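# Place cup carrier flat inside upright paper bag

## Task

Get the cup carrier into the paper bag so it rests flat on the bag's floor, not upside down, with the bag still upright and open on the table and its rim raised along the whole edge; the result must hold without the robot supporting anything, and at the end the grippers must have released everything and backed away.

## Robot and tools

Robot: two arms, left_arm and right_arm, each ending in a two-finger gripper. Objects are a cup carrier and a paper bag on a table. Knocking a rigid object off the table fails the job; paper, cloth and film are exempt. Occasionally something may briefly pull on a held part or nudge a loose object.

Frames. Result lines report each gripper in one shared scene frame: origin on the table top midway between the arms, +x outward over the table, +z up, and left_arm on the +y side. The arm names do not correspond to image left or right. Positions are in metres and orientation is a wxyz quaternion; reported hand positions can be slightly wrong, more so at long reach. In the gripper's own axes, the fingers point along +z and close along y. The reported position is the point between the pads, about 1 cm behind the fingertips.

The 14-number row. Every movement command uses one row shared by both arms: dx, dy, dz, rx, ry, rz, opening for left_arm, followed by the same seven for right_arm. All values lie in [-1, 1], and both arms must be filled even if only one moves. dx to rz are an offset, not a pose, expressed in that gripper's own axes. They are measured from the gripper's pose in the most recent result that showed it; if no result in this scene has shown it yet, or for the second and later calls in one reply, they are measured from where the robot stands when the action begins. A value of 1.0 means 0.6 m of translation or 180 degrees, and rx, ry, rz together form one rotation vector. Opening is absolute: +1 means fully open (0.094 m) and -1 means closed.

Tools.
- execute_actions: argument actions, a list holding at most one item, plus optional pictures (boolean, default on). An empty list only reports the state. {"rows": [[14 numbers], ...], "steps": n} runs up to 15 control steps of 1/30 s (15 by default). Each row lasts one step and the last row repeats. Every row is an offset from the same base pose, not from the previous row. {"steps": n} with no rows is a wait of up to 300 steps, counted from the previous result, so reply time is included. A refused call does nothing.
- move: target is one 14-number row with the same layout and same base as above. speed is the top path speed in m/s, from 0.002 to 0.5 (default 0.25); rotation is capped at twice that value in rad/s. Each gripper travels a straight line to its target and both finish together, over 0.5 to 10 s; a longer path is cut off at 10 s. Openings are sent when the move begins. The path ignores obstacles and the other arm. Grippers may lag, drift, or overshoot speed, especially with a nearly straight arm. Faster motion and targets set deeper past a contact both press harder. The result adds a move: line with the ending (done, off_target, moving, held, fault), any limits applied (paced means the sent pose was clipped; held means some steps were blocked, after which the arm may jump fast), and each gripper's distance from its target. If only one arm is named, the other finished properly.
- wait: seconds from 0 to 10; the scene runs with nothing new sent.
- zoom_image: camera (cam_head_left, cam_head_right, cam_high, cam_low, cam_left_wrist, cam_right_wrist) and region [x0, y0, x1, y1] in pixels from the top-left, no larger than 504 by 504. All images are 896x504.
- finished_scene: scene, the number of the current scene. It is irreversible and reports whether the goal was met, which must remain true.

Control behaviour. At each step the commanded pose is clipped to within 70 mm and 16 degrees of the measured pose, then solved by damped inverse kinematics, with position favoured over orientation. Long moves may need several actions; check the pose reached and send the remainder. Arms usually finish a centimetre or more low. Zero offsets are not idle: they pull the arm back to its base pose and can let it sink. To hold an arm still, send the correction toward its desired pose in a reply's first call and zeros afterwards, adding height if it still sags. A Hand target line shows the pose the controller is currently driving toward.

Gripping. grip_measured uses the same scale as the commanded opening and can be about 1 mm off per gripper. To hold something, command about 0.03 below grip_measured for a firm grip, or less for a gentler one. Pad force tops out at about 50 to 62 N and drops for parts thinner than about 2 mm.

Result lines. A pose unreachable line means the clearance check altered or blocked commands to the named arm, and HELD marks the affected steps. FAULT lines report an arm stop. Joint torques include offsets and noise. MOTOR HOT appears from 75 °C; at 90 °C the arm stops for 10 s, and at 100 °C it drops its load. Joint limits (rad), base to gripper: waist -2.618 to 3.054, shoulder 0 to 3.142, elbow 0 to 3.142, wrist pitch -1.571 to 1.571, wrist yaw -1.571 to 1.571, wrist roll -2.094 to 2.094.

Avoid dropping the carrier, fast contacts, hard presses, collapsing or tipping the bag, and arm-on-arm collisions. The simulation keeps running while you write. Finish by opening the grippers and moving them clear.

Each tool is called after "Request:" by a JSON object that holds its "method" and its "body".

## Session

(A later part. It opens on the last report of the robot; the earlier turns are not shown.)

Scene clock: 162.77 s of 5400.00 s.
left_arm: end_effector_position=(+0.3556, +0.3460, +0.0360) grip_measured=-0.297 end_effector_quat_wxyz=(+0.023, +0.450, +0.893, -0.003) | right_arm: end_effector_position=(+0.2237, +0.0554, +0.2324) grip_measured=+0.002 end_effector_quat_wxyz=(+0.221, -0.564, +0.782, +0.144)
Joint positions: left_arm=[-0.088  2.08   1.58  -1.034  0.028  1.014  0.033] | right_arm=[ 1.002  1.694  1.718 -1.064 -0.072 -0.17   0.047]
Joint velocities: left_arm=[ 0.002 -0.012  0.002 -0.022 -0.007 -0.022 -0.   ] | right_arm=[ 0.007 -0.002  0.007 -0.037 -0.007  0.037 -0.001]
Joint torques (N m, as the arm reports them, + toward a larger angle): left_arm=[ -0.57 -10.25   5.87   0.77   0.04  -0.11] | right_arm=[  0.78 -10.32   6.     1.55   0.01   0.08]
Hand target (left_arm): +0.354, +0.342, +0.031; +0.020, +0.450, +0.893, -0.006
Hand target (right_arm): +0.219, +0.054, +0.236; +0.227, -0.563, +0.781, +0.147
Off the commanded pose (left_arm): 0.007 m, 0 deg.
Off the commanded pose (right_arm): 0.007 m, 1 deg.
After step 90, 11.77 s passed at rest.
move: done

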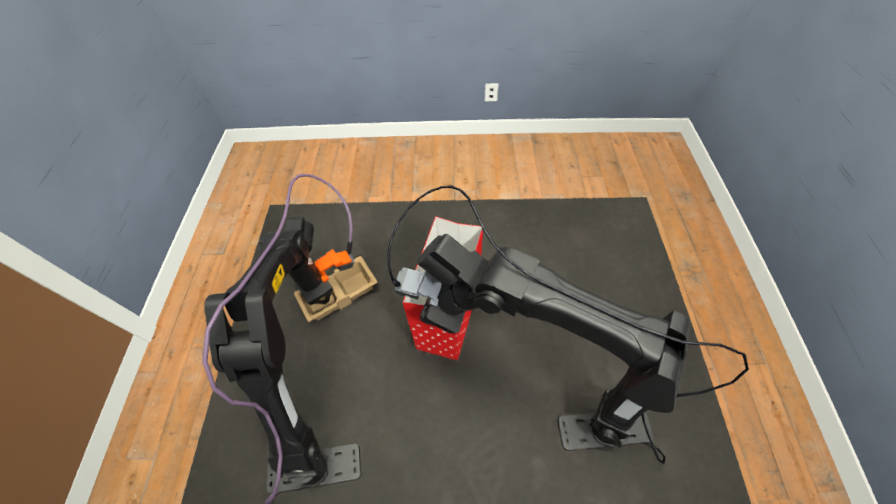

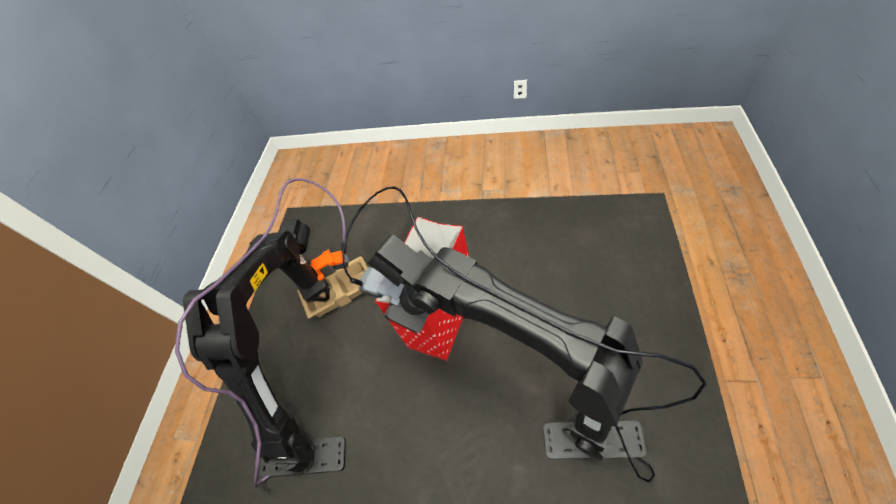

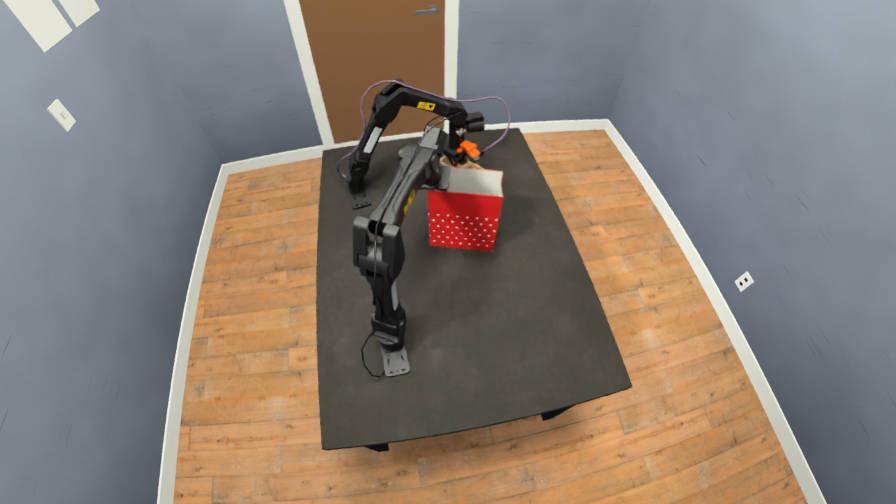

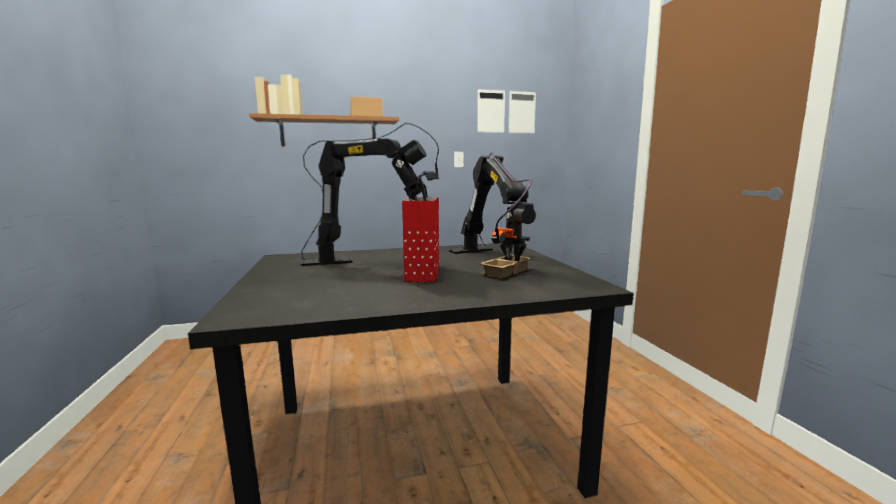

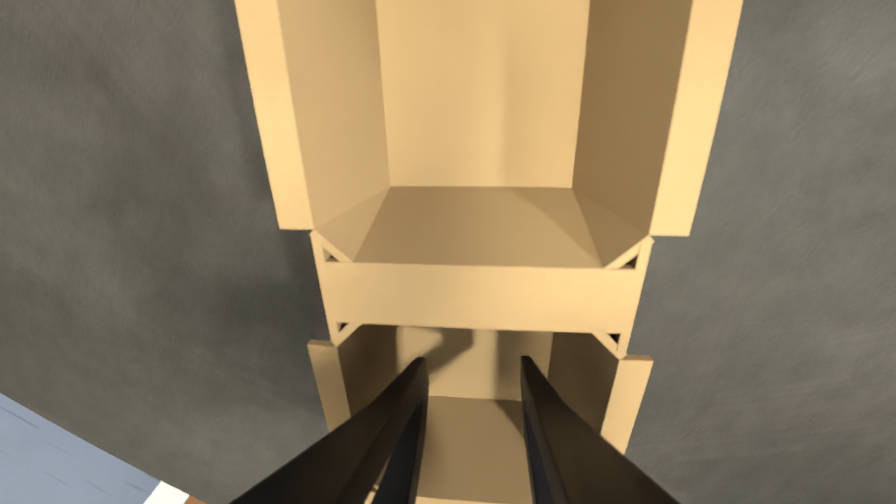

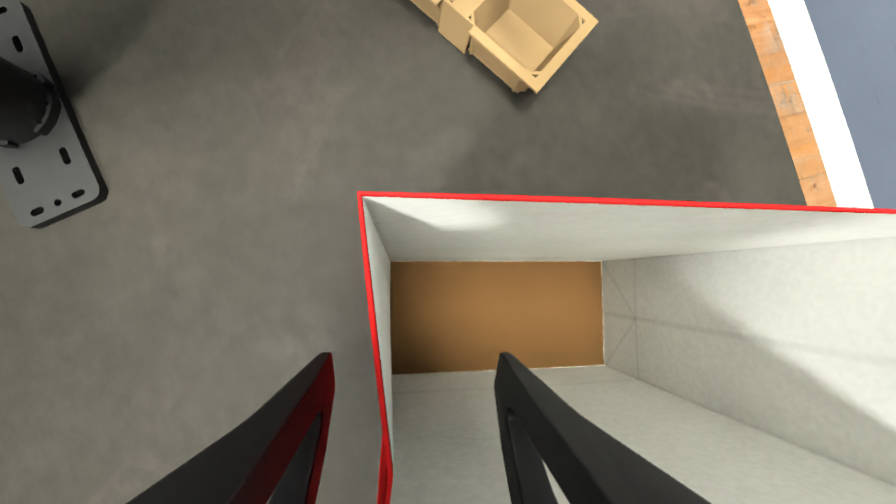

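Request:
{"method": "move", "body": {"target": [0.0,-0.004,0.012,0,0,0,0.1,0,0.02,-0.004,0,0,0,-0.5], "speed": 0.02}}

Request:
{"method": "move", "body": {"target": [0,0,0,0,0,0,0.3,0,0,0,0,0,0,-1], "speed": 0.02}}

Scene clock: 171.30 s of 5400.00 s.
left_arm: end_effector_position=(+0.3554, +0.3464, +0.0324) grip_measured=+0.097 end_effector_quat_wxyz=(+0.024, +0.450, +0.893, -0.001) | right_arm: end_effector_position=(+0.2158, +0.0597, +0.2325) grip_measured=-0.498 end_effector_quat_wxyz=(+0.221, -0.565, +0.781, +0.144)
Joint positions: left_arm=[-0.088  2.08   1.565 -1.016  0.026  1.014  0.052] | right_arm=[ 1.029  1.694  1.718 -1.063 -0.059 -0.15   0.024]
Joint velocities: left_arm=[-0.002  0.012  0.037 -0.051  0.007 -0.051  0.   ] | right_arm=[-0.007 -0.017 -0.002 -0.066 -0.022 -0.037 -0.   ]
Joint torques (N m, as the arm reports them, + toward a larger angle): left_arm=[ -0.27 -10.52   5.92   0.77   0.03  -0.07] | right_arm=[ 0.68 -9.51  6.89  1.48 -0.01  0.09]
Hand target (left_arm): +0.354, +0.344, +0.029; +0.023, +0.450, +0.893, -0.003
Hand target (right_arm): +0.212, +0.058, +0.234; +0.221, -0.564, +0.782, +0.144
Off the commanded pose (left_arm): 0.004 m, 0 deg.
Off the commanded pose (right_arm): 0.005 m, 0 deg.
After step 90, 4.60 s passed at rest.
move: done

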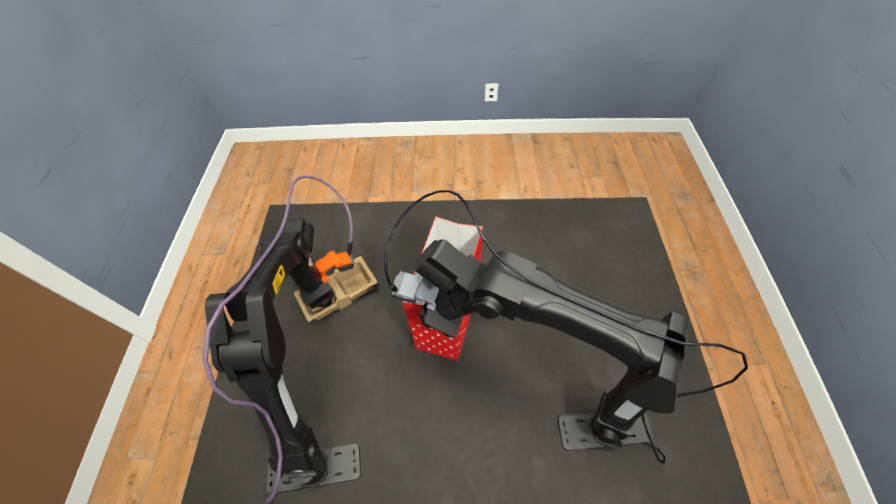

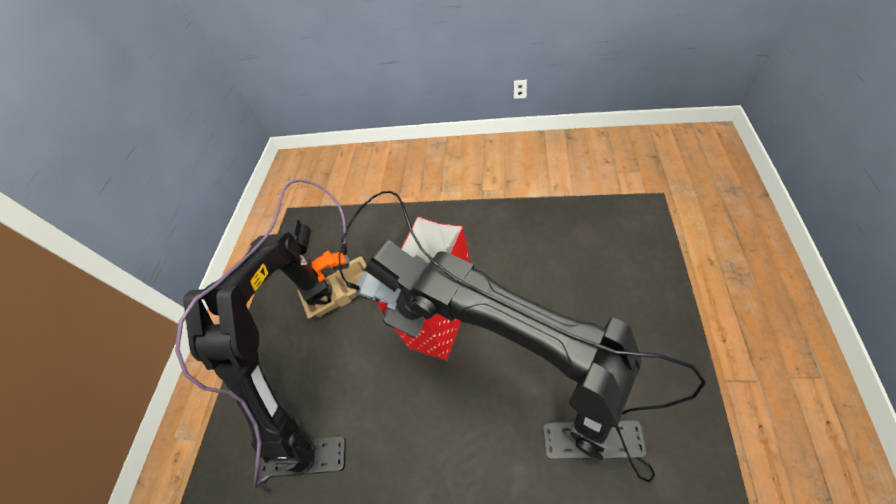

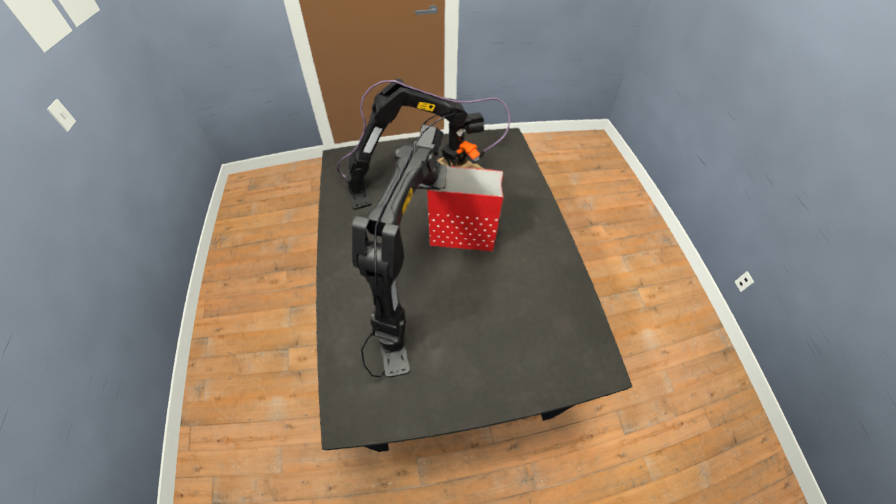

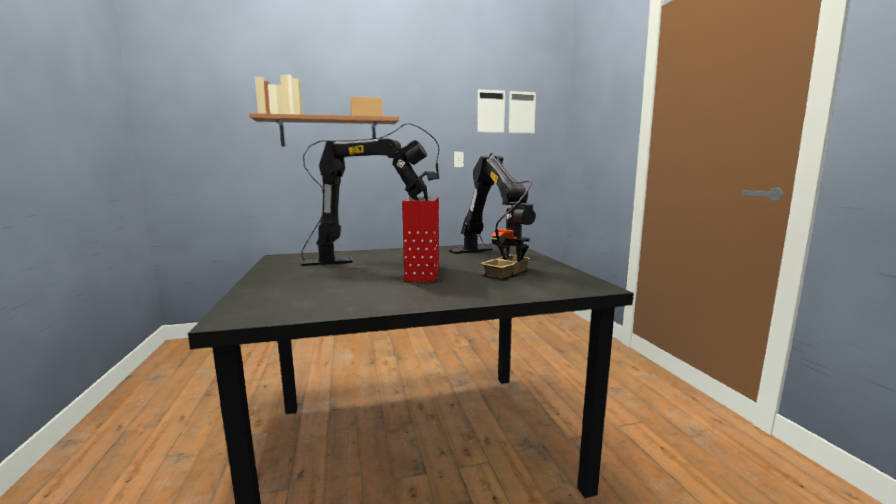

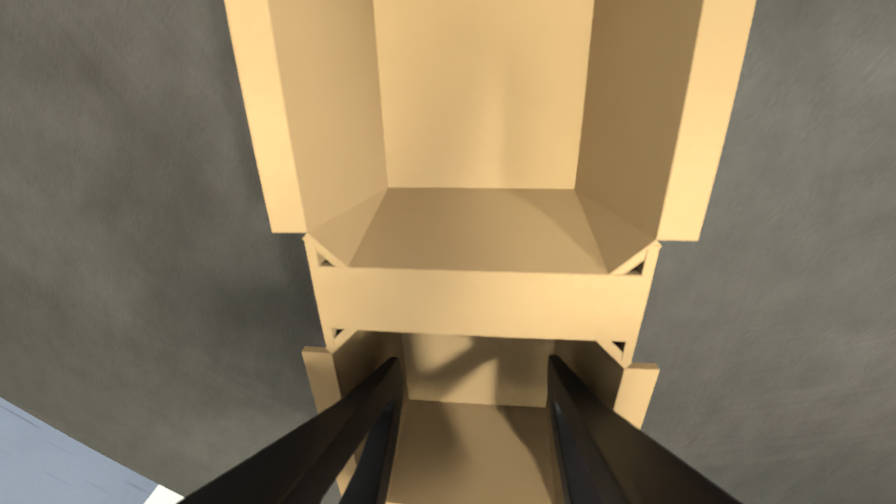

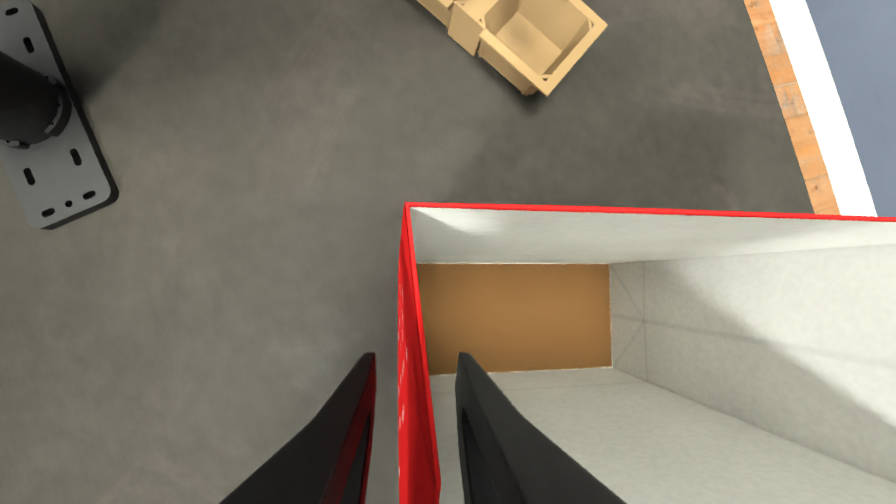

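Scene clock: 171.80 s of 5400.00 s.
left_arm: end_effector_position=(+0.3554, +0.3467, +0.0324) grip_measured=+0.297 end_effector_quat_wxyz=(+0.023, +0.450, +0.893, -0.000) | right_arm: end_effector_position=(+0.2158, +0.0597, +0.2325) grip_measured=-0.977 end_effector_quat_wxyz=(+0.221, -0.565, +0.781, +0.144)
Joint positions: left_arm=[-0.088  2.08   1.565 -1.016  0.024  1.014  0.061] | right_arm=[ 1.029  1.694  1.718 -1.063 -0.059 -0.15   0.001]
Joint velocities: left_arm=[ 0.002 -0.002  0.012  0.037 -0.066 -0.081  0.001] | right_arm=[-0.012 -0.007 -0.012  0.007 -0.037 -0.022 -0.001]
Joint torques (N m, as the arm reports them, + toward a larger angle): left_arm=[ -0.02 -10.58   7.04   0.65   0.03  -0.03] | right_arm=[ 0.03 -8.7   7.41  1.53 -0.03 -0.02]
Hand target (left_arm): +0.355, +0.346, +0.032; +0.024, +0.450, +0.893, -0.001
Hand target (right_arm): +0.216, +0.060, +0.232; +0.221, -0.565, +0.781, +0.144
Off the commanded pose (left_arm): 0.000 m, 0 deg.
Off the commanded pose (right_arm): 0.000 m, 0 deg.
move: done

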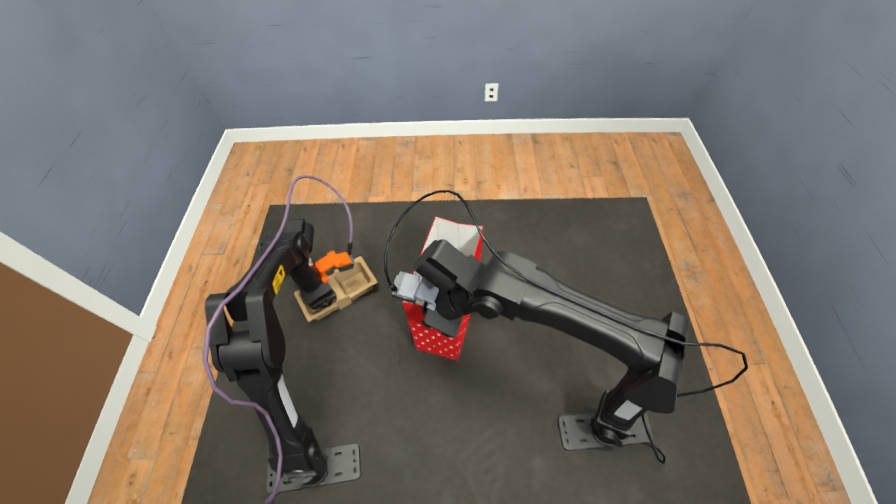

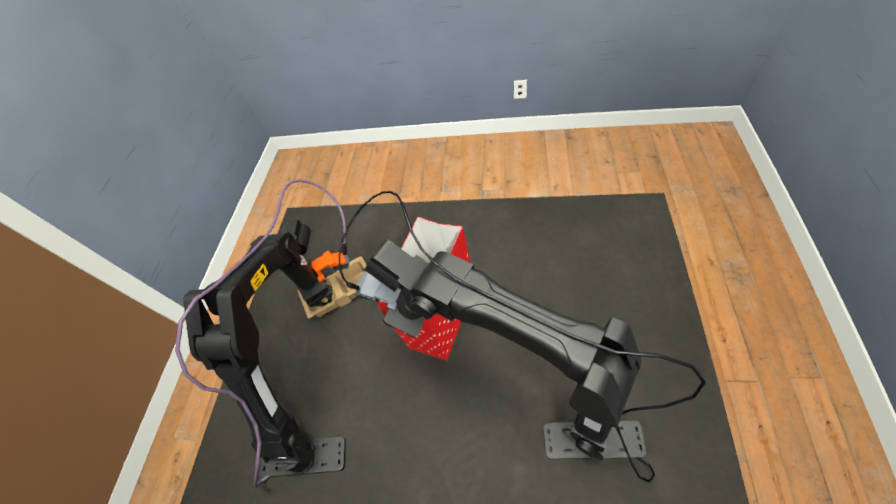

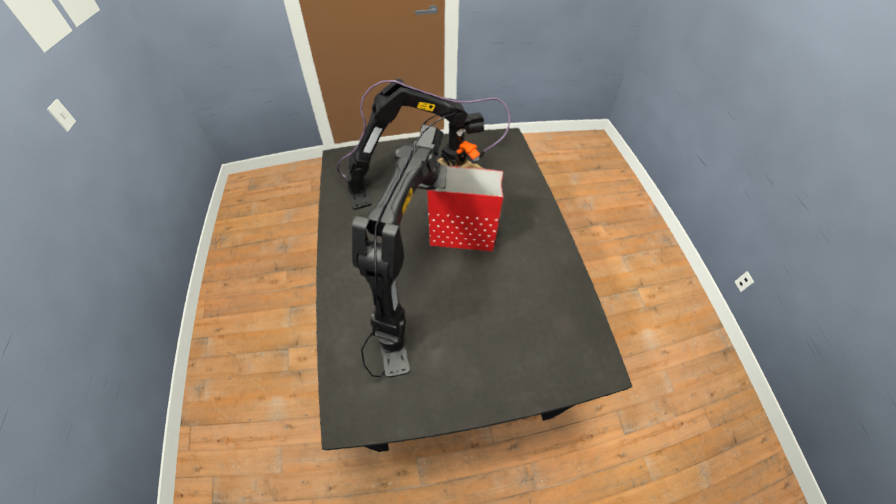

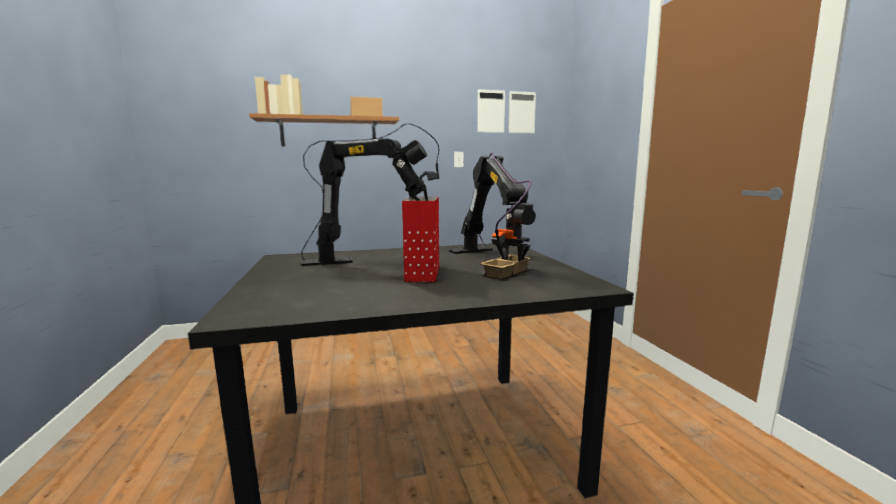

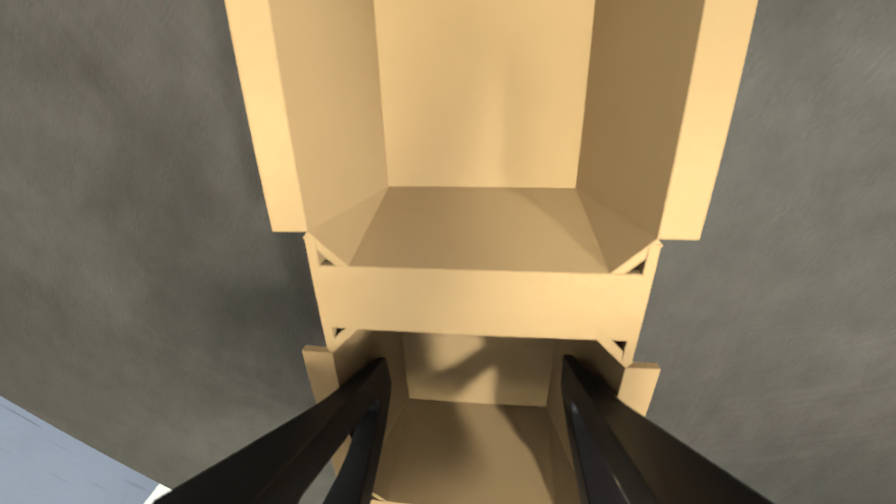

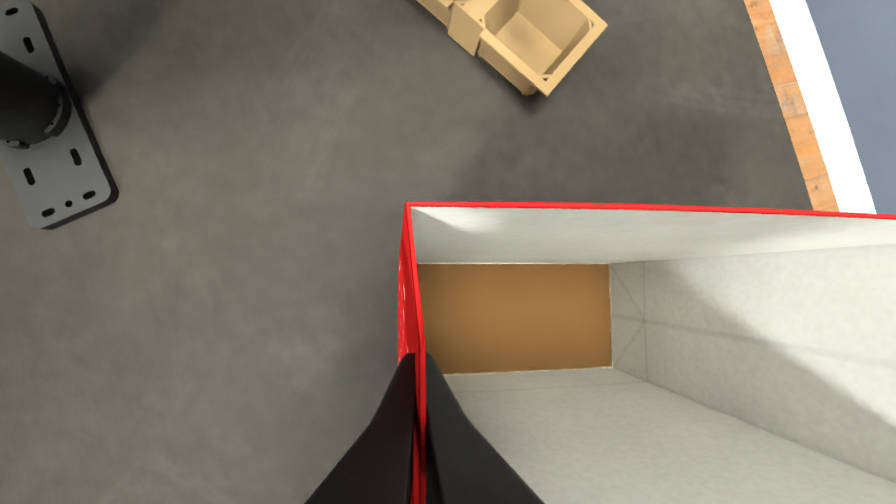

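Request:
{"method": "move", "body": {"target": [0,0,0,0,0,0,0.42,-0.0136,0,-0.023,0,0,0,-1], "speed": 0.02}}

Scene clock: 176.60 s of 5400.00 s.
left_arm: end_effector_position=(+0.3548, +0.3468, +0.0324) grip_measured=+0.402 end_effector_quat_wxyz=(+0.022, +0.450, +0.893, -0.000) | right_arm: end_effector_position=(+0.2152, +0.0585, +0.2495) grip_measured=-0.977 end_effector_quat_wxyz=(+0.228, -0.564, +0.780, +0.147)
Joint positions: left_arm=[-0.088  2.08   1.565 -1.018  0.023  1.014  0.066] | right_arm=[ 1.029  1.694  1.781 -1.11  -0.059 -0.15   0.001]
Joint velocities: left_arm=[-0.027 -0.007 -0.007 -0.007 -0.037 -0.095  0.   ] | right_arm=[-0.007  0.002 -0.022 -0.051 -0.051 -0.037 -0.   ]
Joint torques (N m, as the arm reports them, + toward a larger angle): left_arm=[ -0.01 -10.57   7.03   0.68   0.01  -0.03] | right_arm=[ 0.16 -7.21  9.43  1.37 -0.04  0.01]
Hand target (left_arm): +0.355, +0.347, +0.032; +0.023, +0.450, +0.893, +0.000
Hand target (right_arm): +0.215, +0.060, +0.248; +0.222, -0.565, +0.781, +0.144
Off the commanded pose (left_arm): 0.001 m, 0 deg.
Off the commanded pose (right_arm): 0.002 m, 1 deg.
After step 90, 0.73 s passed at rest.
move: done

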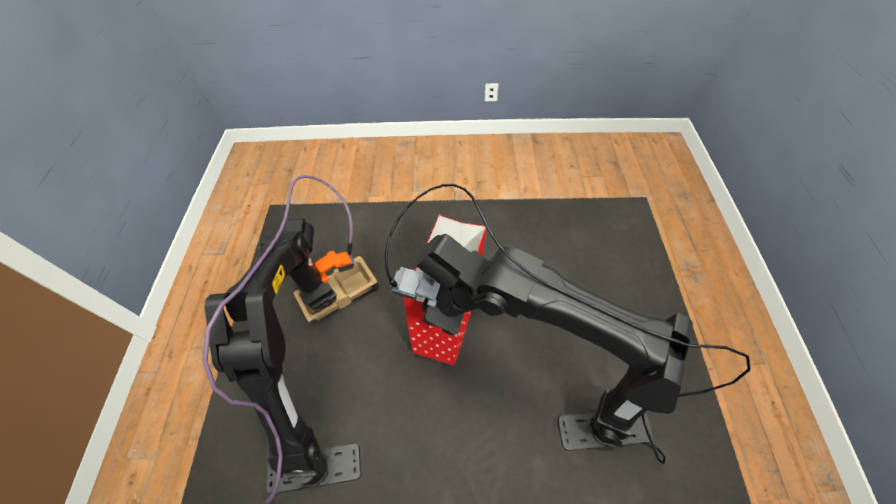

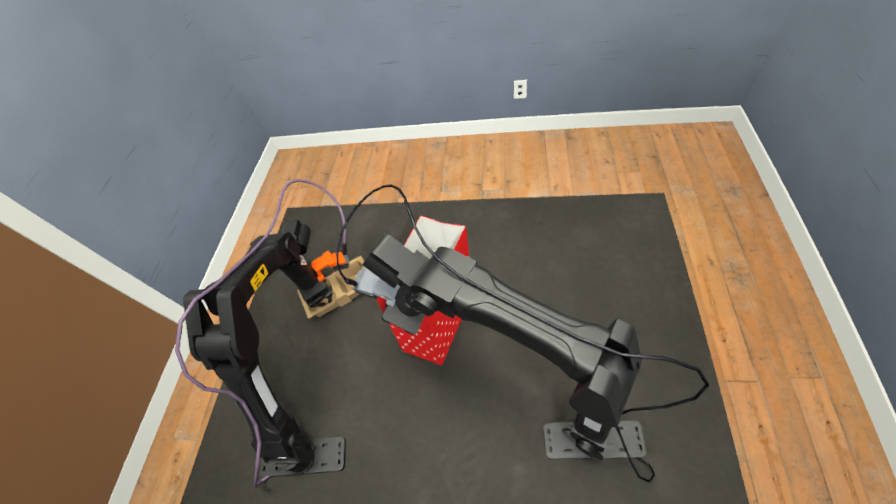

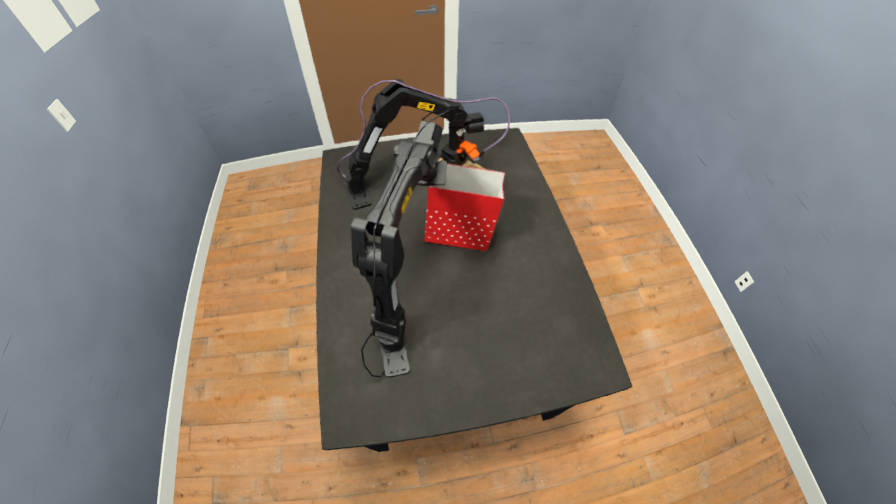

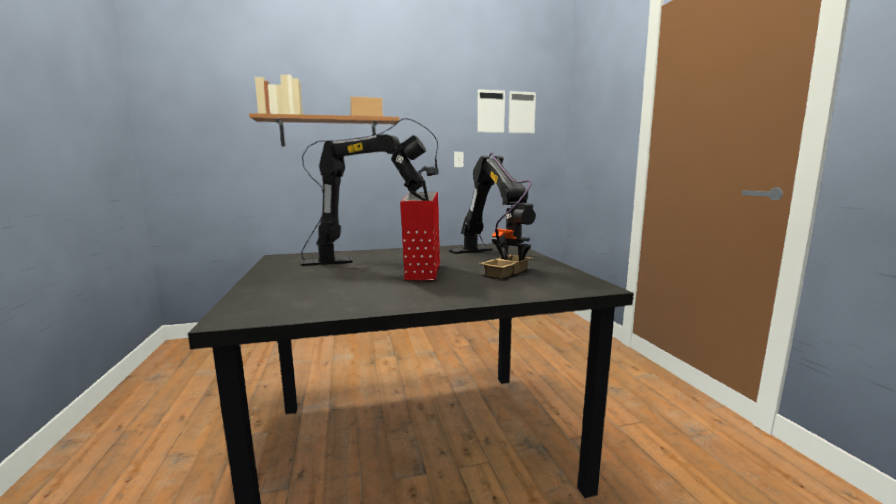

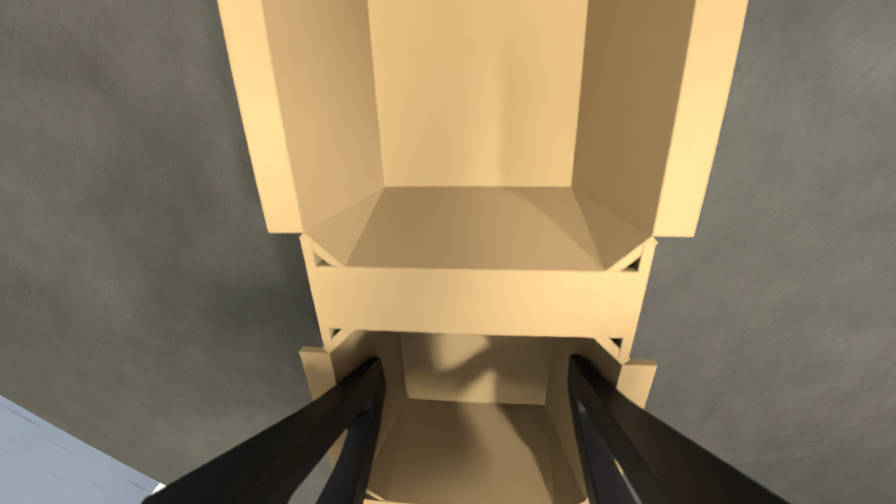

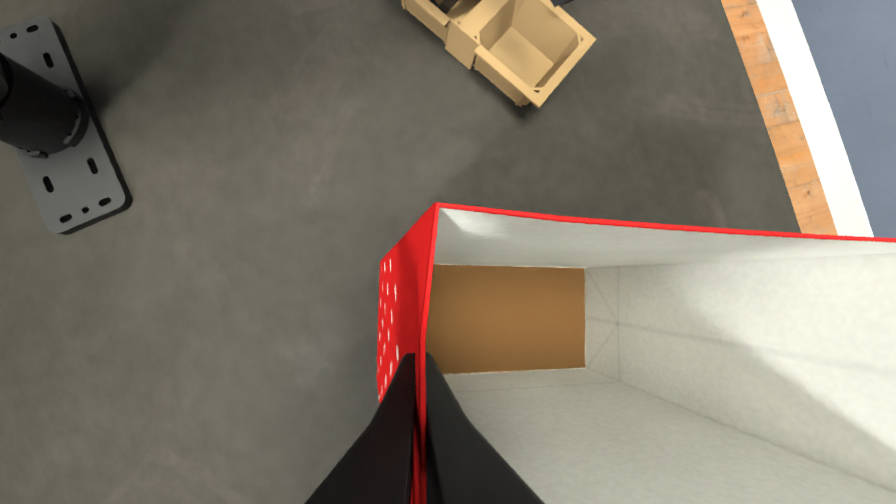

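Request:
{"method": "move", "body": {"target": [-0.004,0,-0.1,0,0,0,0.435,-0.0657,0.0895,0.0529,0.0697,0,0.1137,-1], "speed": 0.05}}

Scene clock: 193.10 s of 5400.00 s.
left_arm: end_effector_position=(+0.3470, +0.3467, +0.0722) grip_measured=+0.409 end_effector_quat_wxyz=(-0.001, +0.449, +0.893, -0.013) | right_arm: end_effector_position=(+0.1817, +0.1221, +0.2408) grip_measured=-0.977 end_effector_quat_wxyz=(+0.260, -0.393, +0.876, +0.103)
Joint positions: left_arm=[-0.088  2.069  1.71  -1.227  0.02   1.014  0.066] | right_arm=[ 1.286  1.925  2.036 -1.183  0.283  0.429  0.001]
Joint velocities: left_arm=[ 0.002 -0.002 -0.007 -0.022  0.007  0.051 -0.   ] | right_arm=[ 0.007 -0.002 -0.007  0.007  0.007  0.066 -0.001]
Joint torques (N m, as the arm reports them, + toward a larger angle): left_arm=[ -0.2  -13.01   9.85   0.41   0.04  -0.06] | right_arm=[ 0.64 -9.75  9.34  1.3   0.28  0.09]
Hand target (left_arm): +0.354, +0.346, +0.092; +0.022, +0.450, +0.893, -0.000
Hand target (right_arm): +0.180, +0.123, +0.242; +0.262, -0.390, +0.877, +0.098
Off the commanded pose (left_arm): 0.021 m, 3 deg.
Off the commanded pose (right_arm): 0.002 m, 1 deg.
After step 90, 8.97 s passed at rest.
move: off_target (left_arm)

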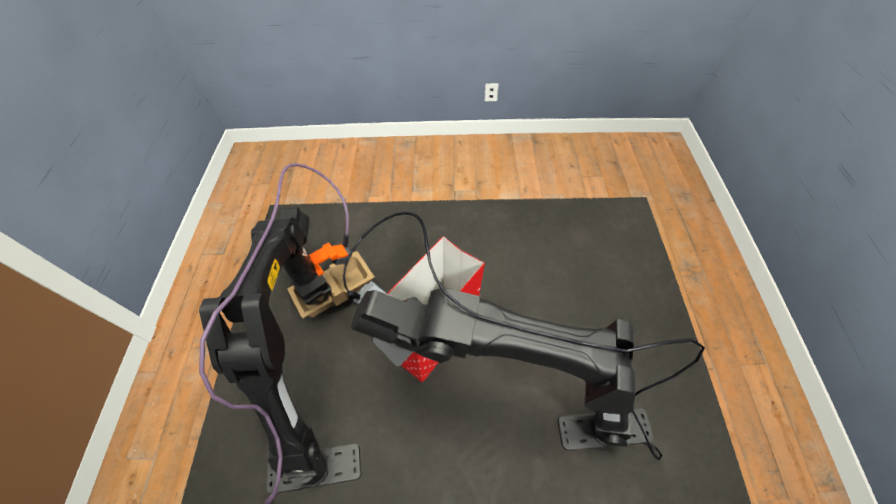

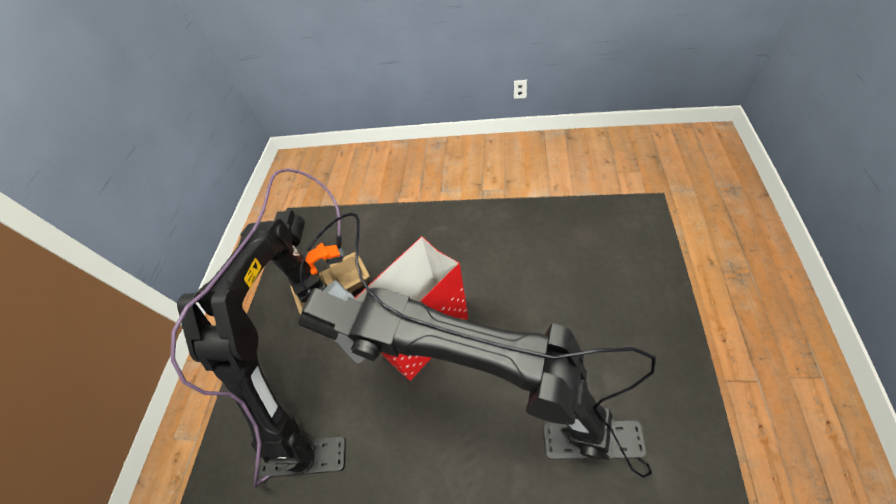

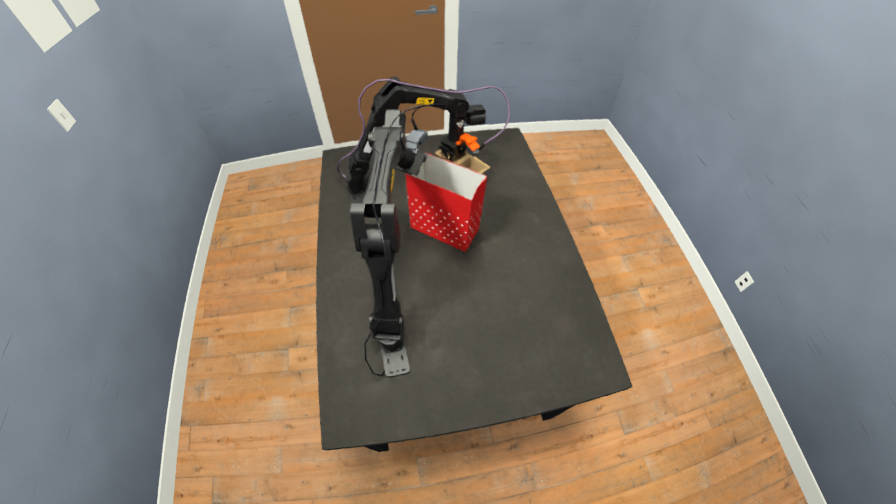

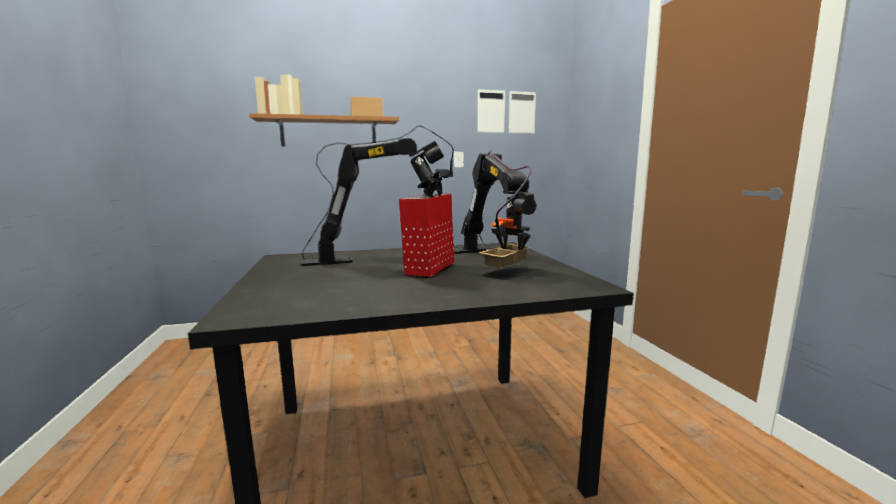

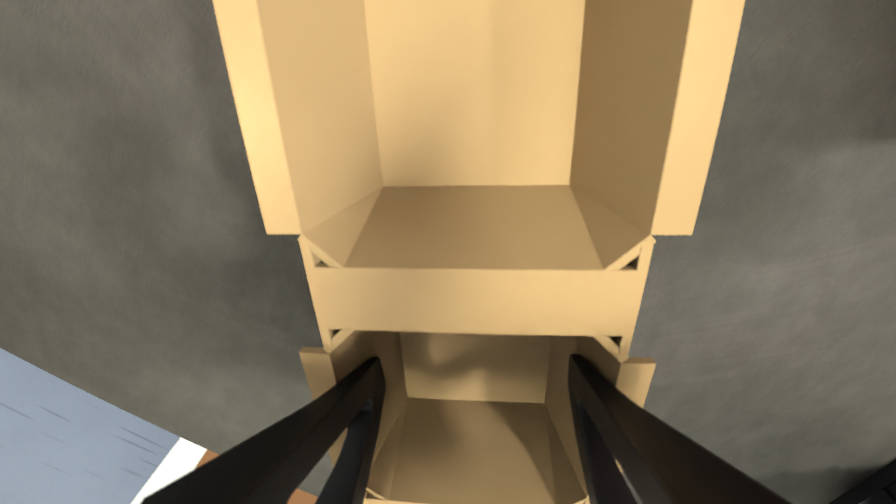

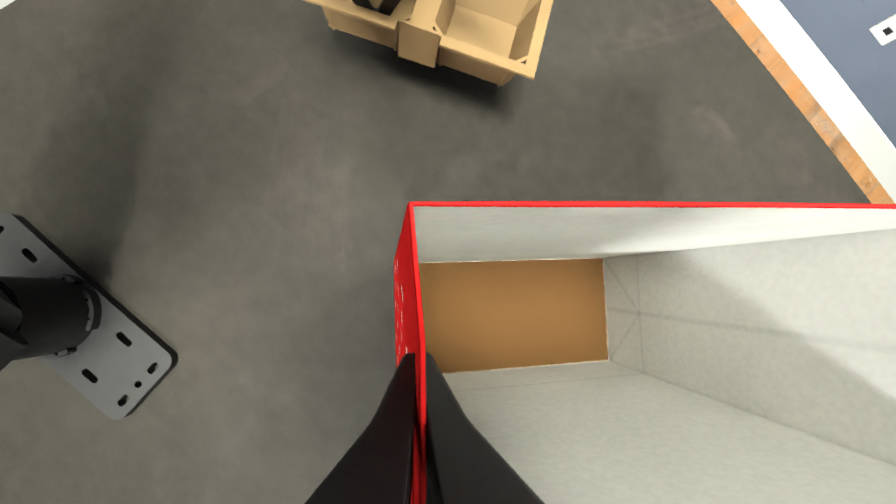

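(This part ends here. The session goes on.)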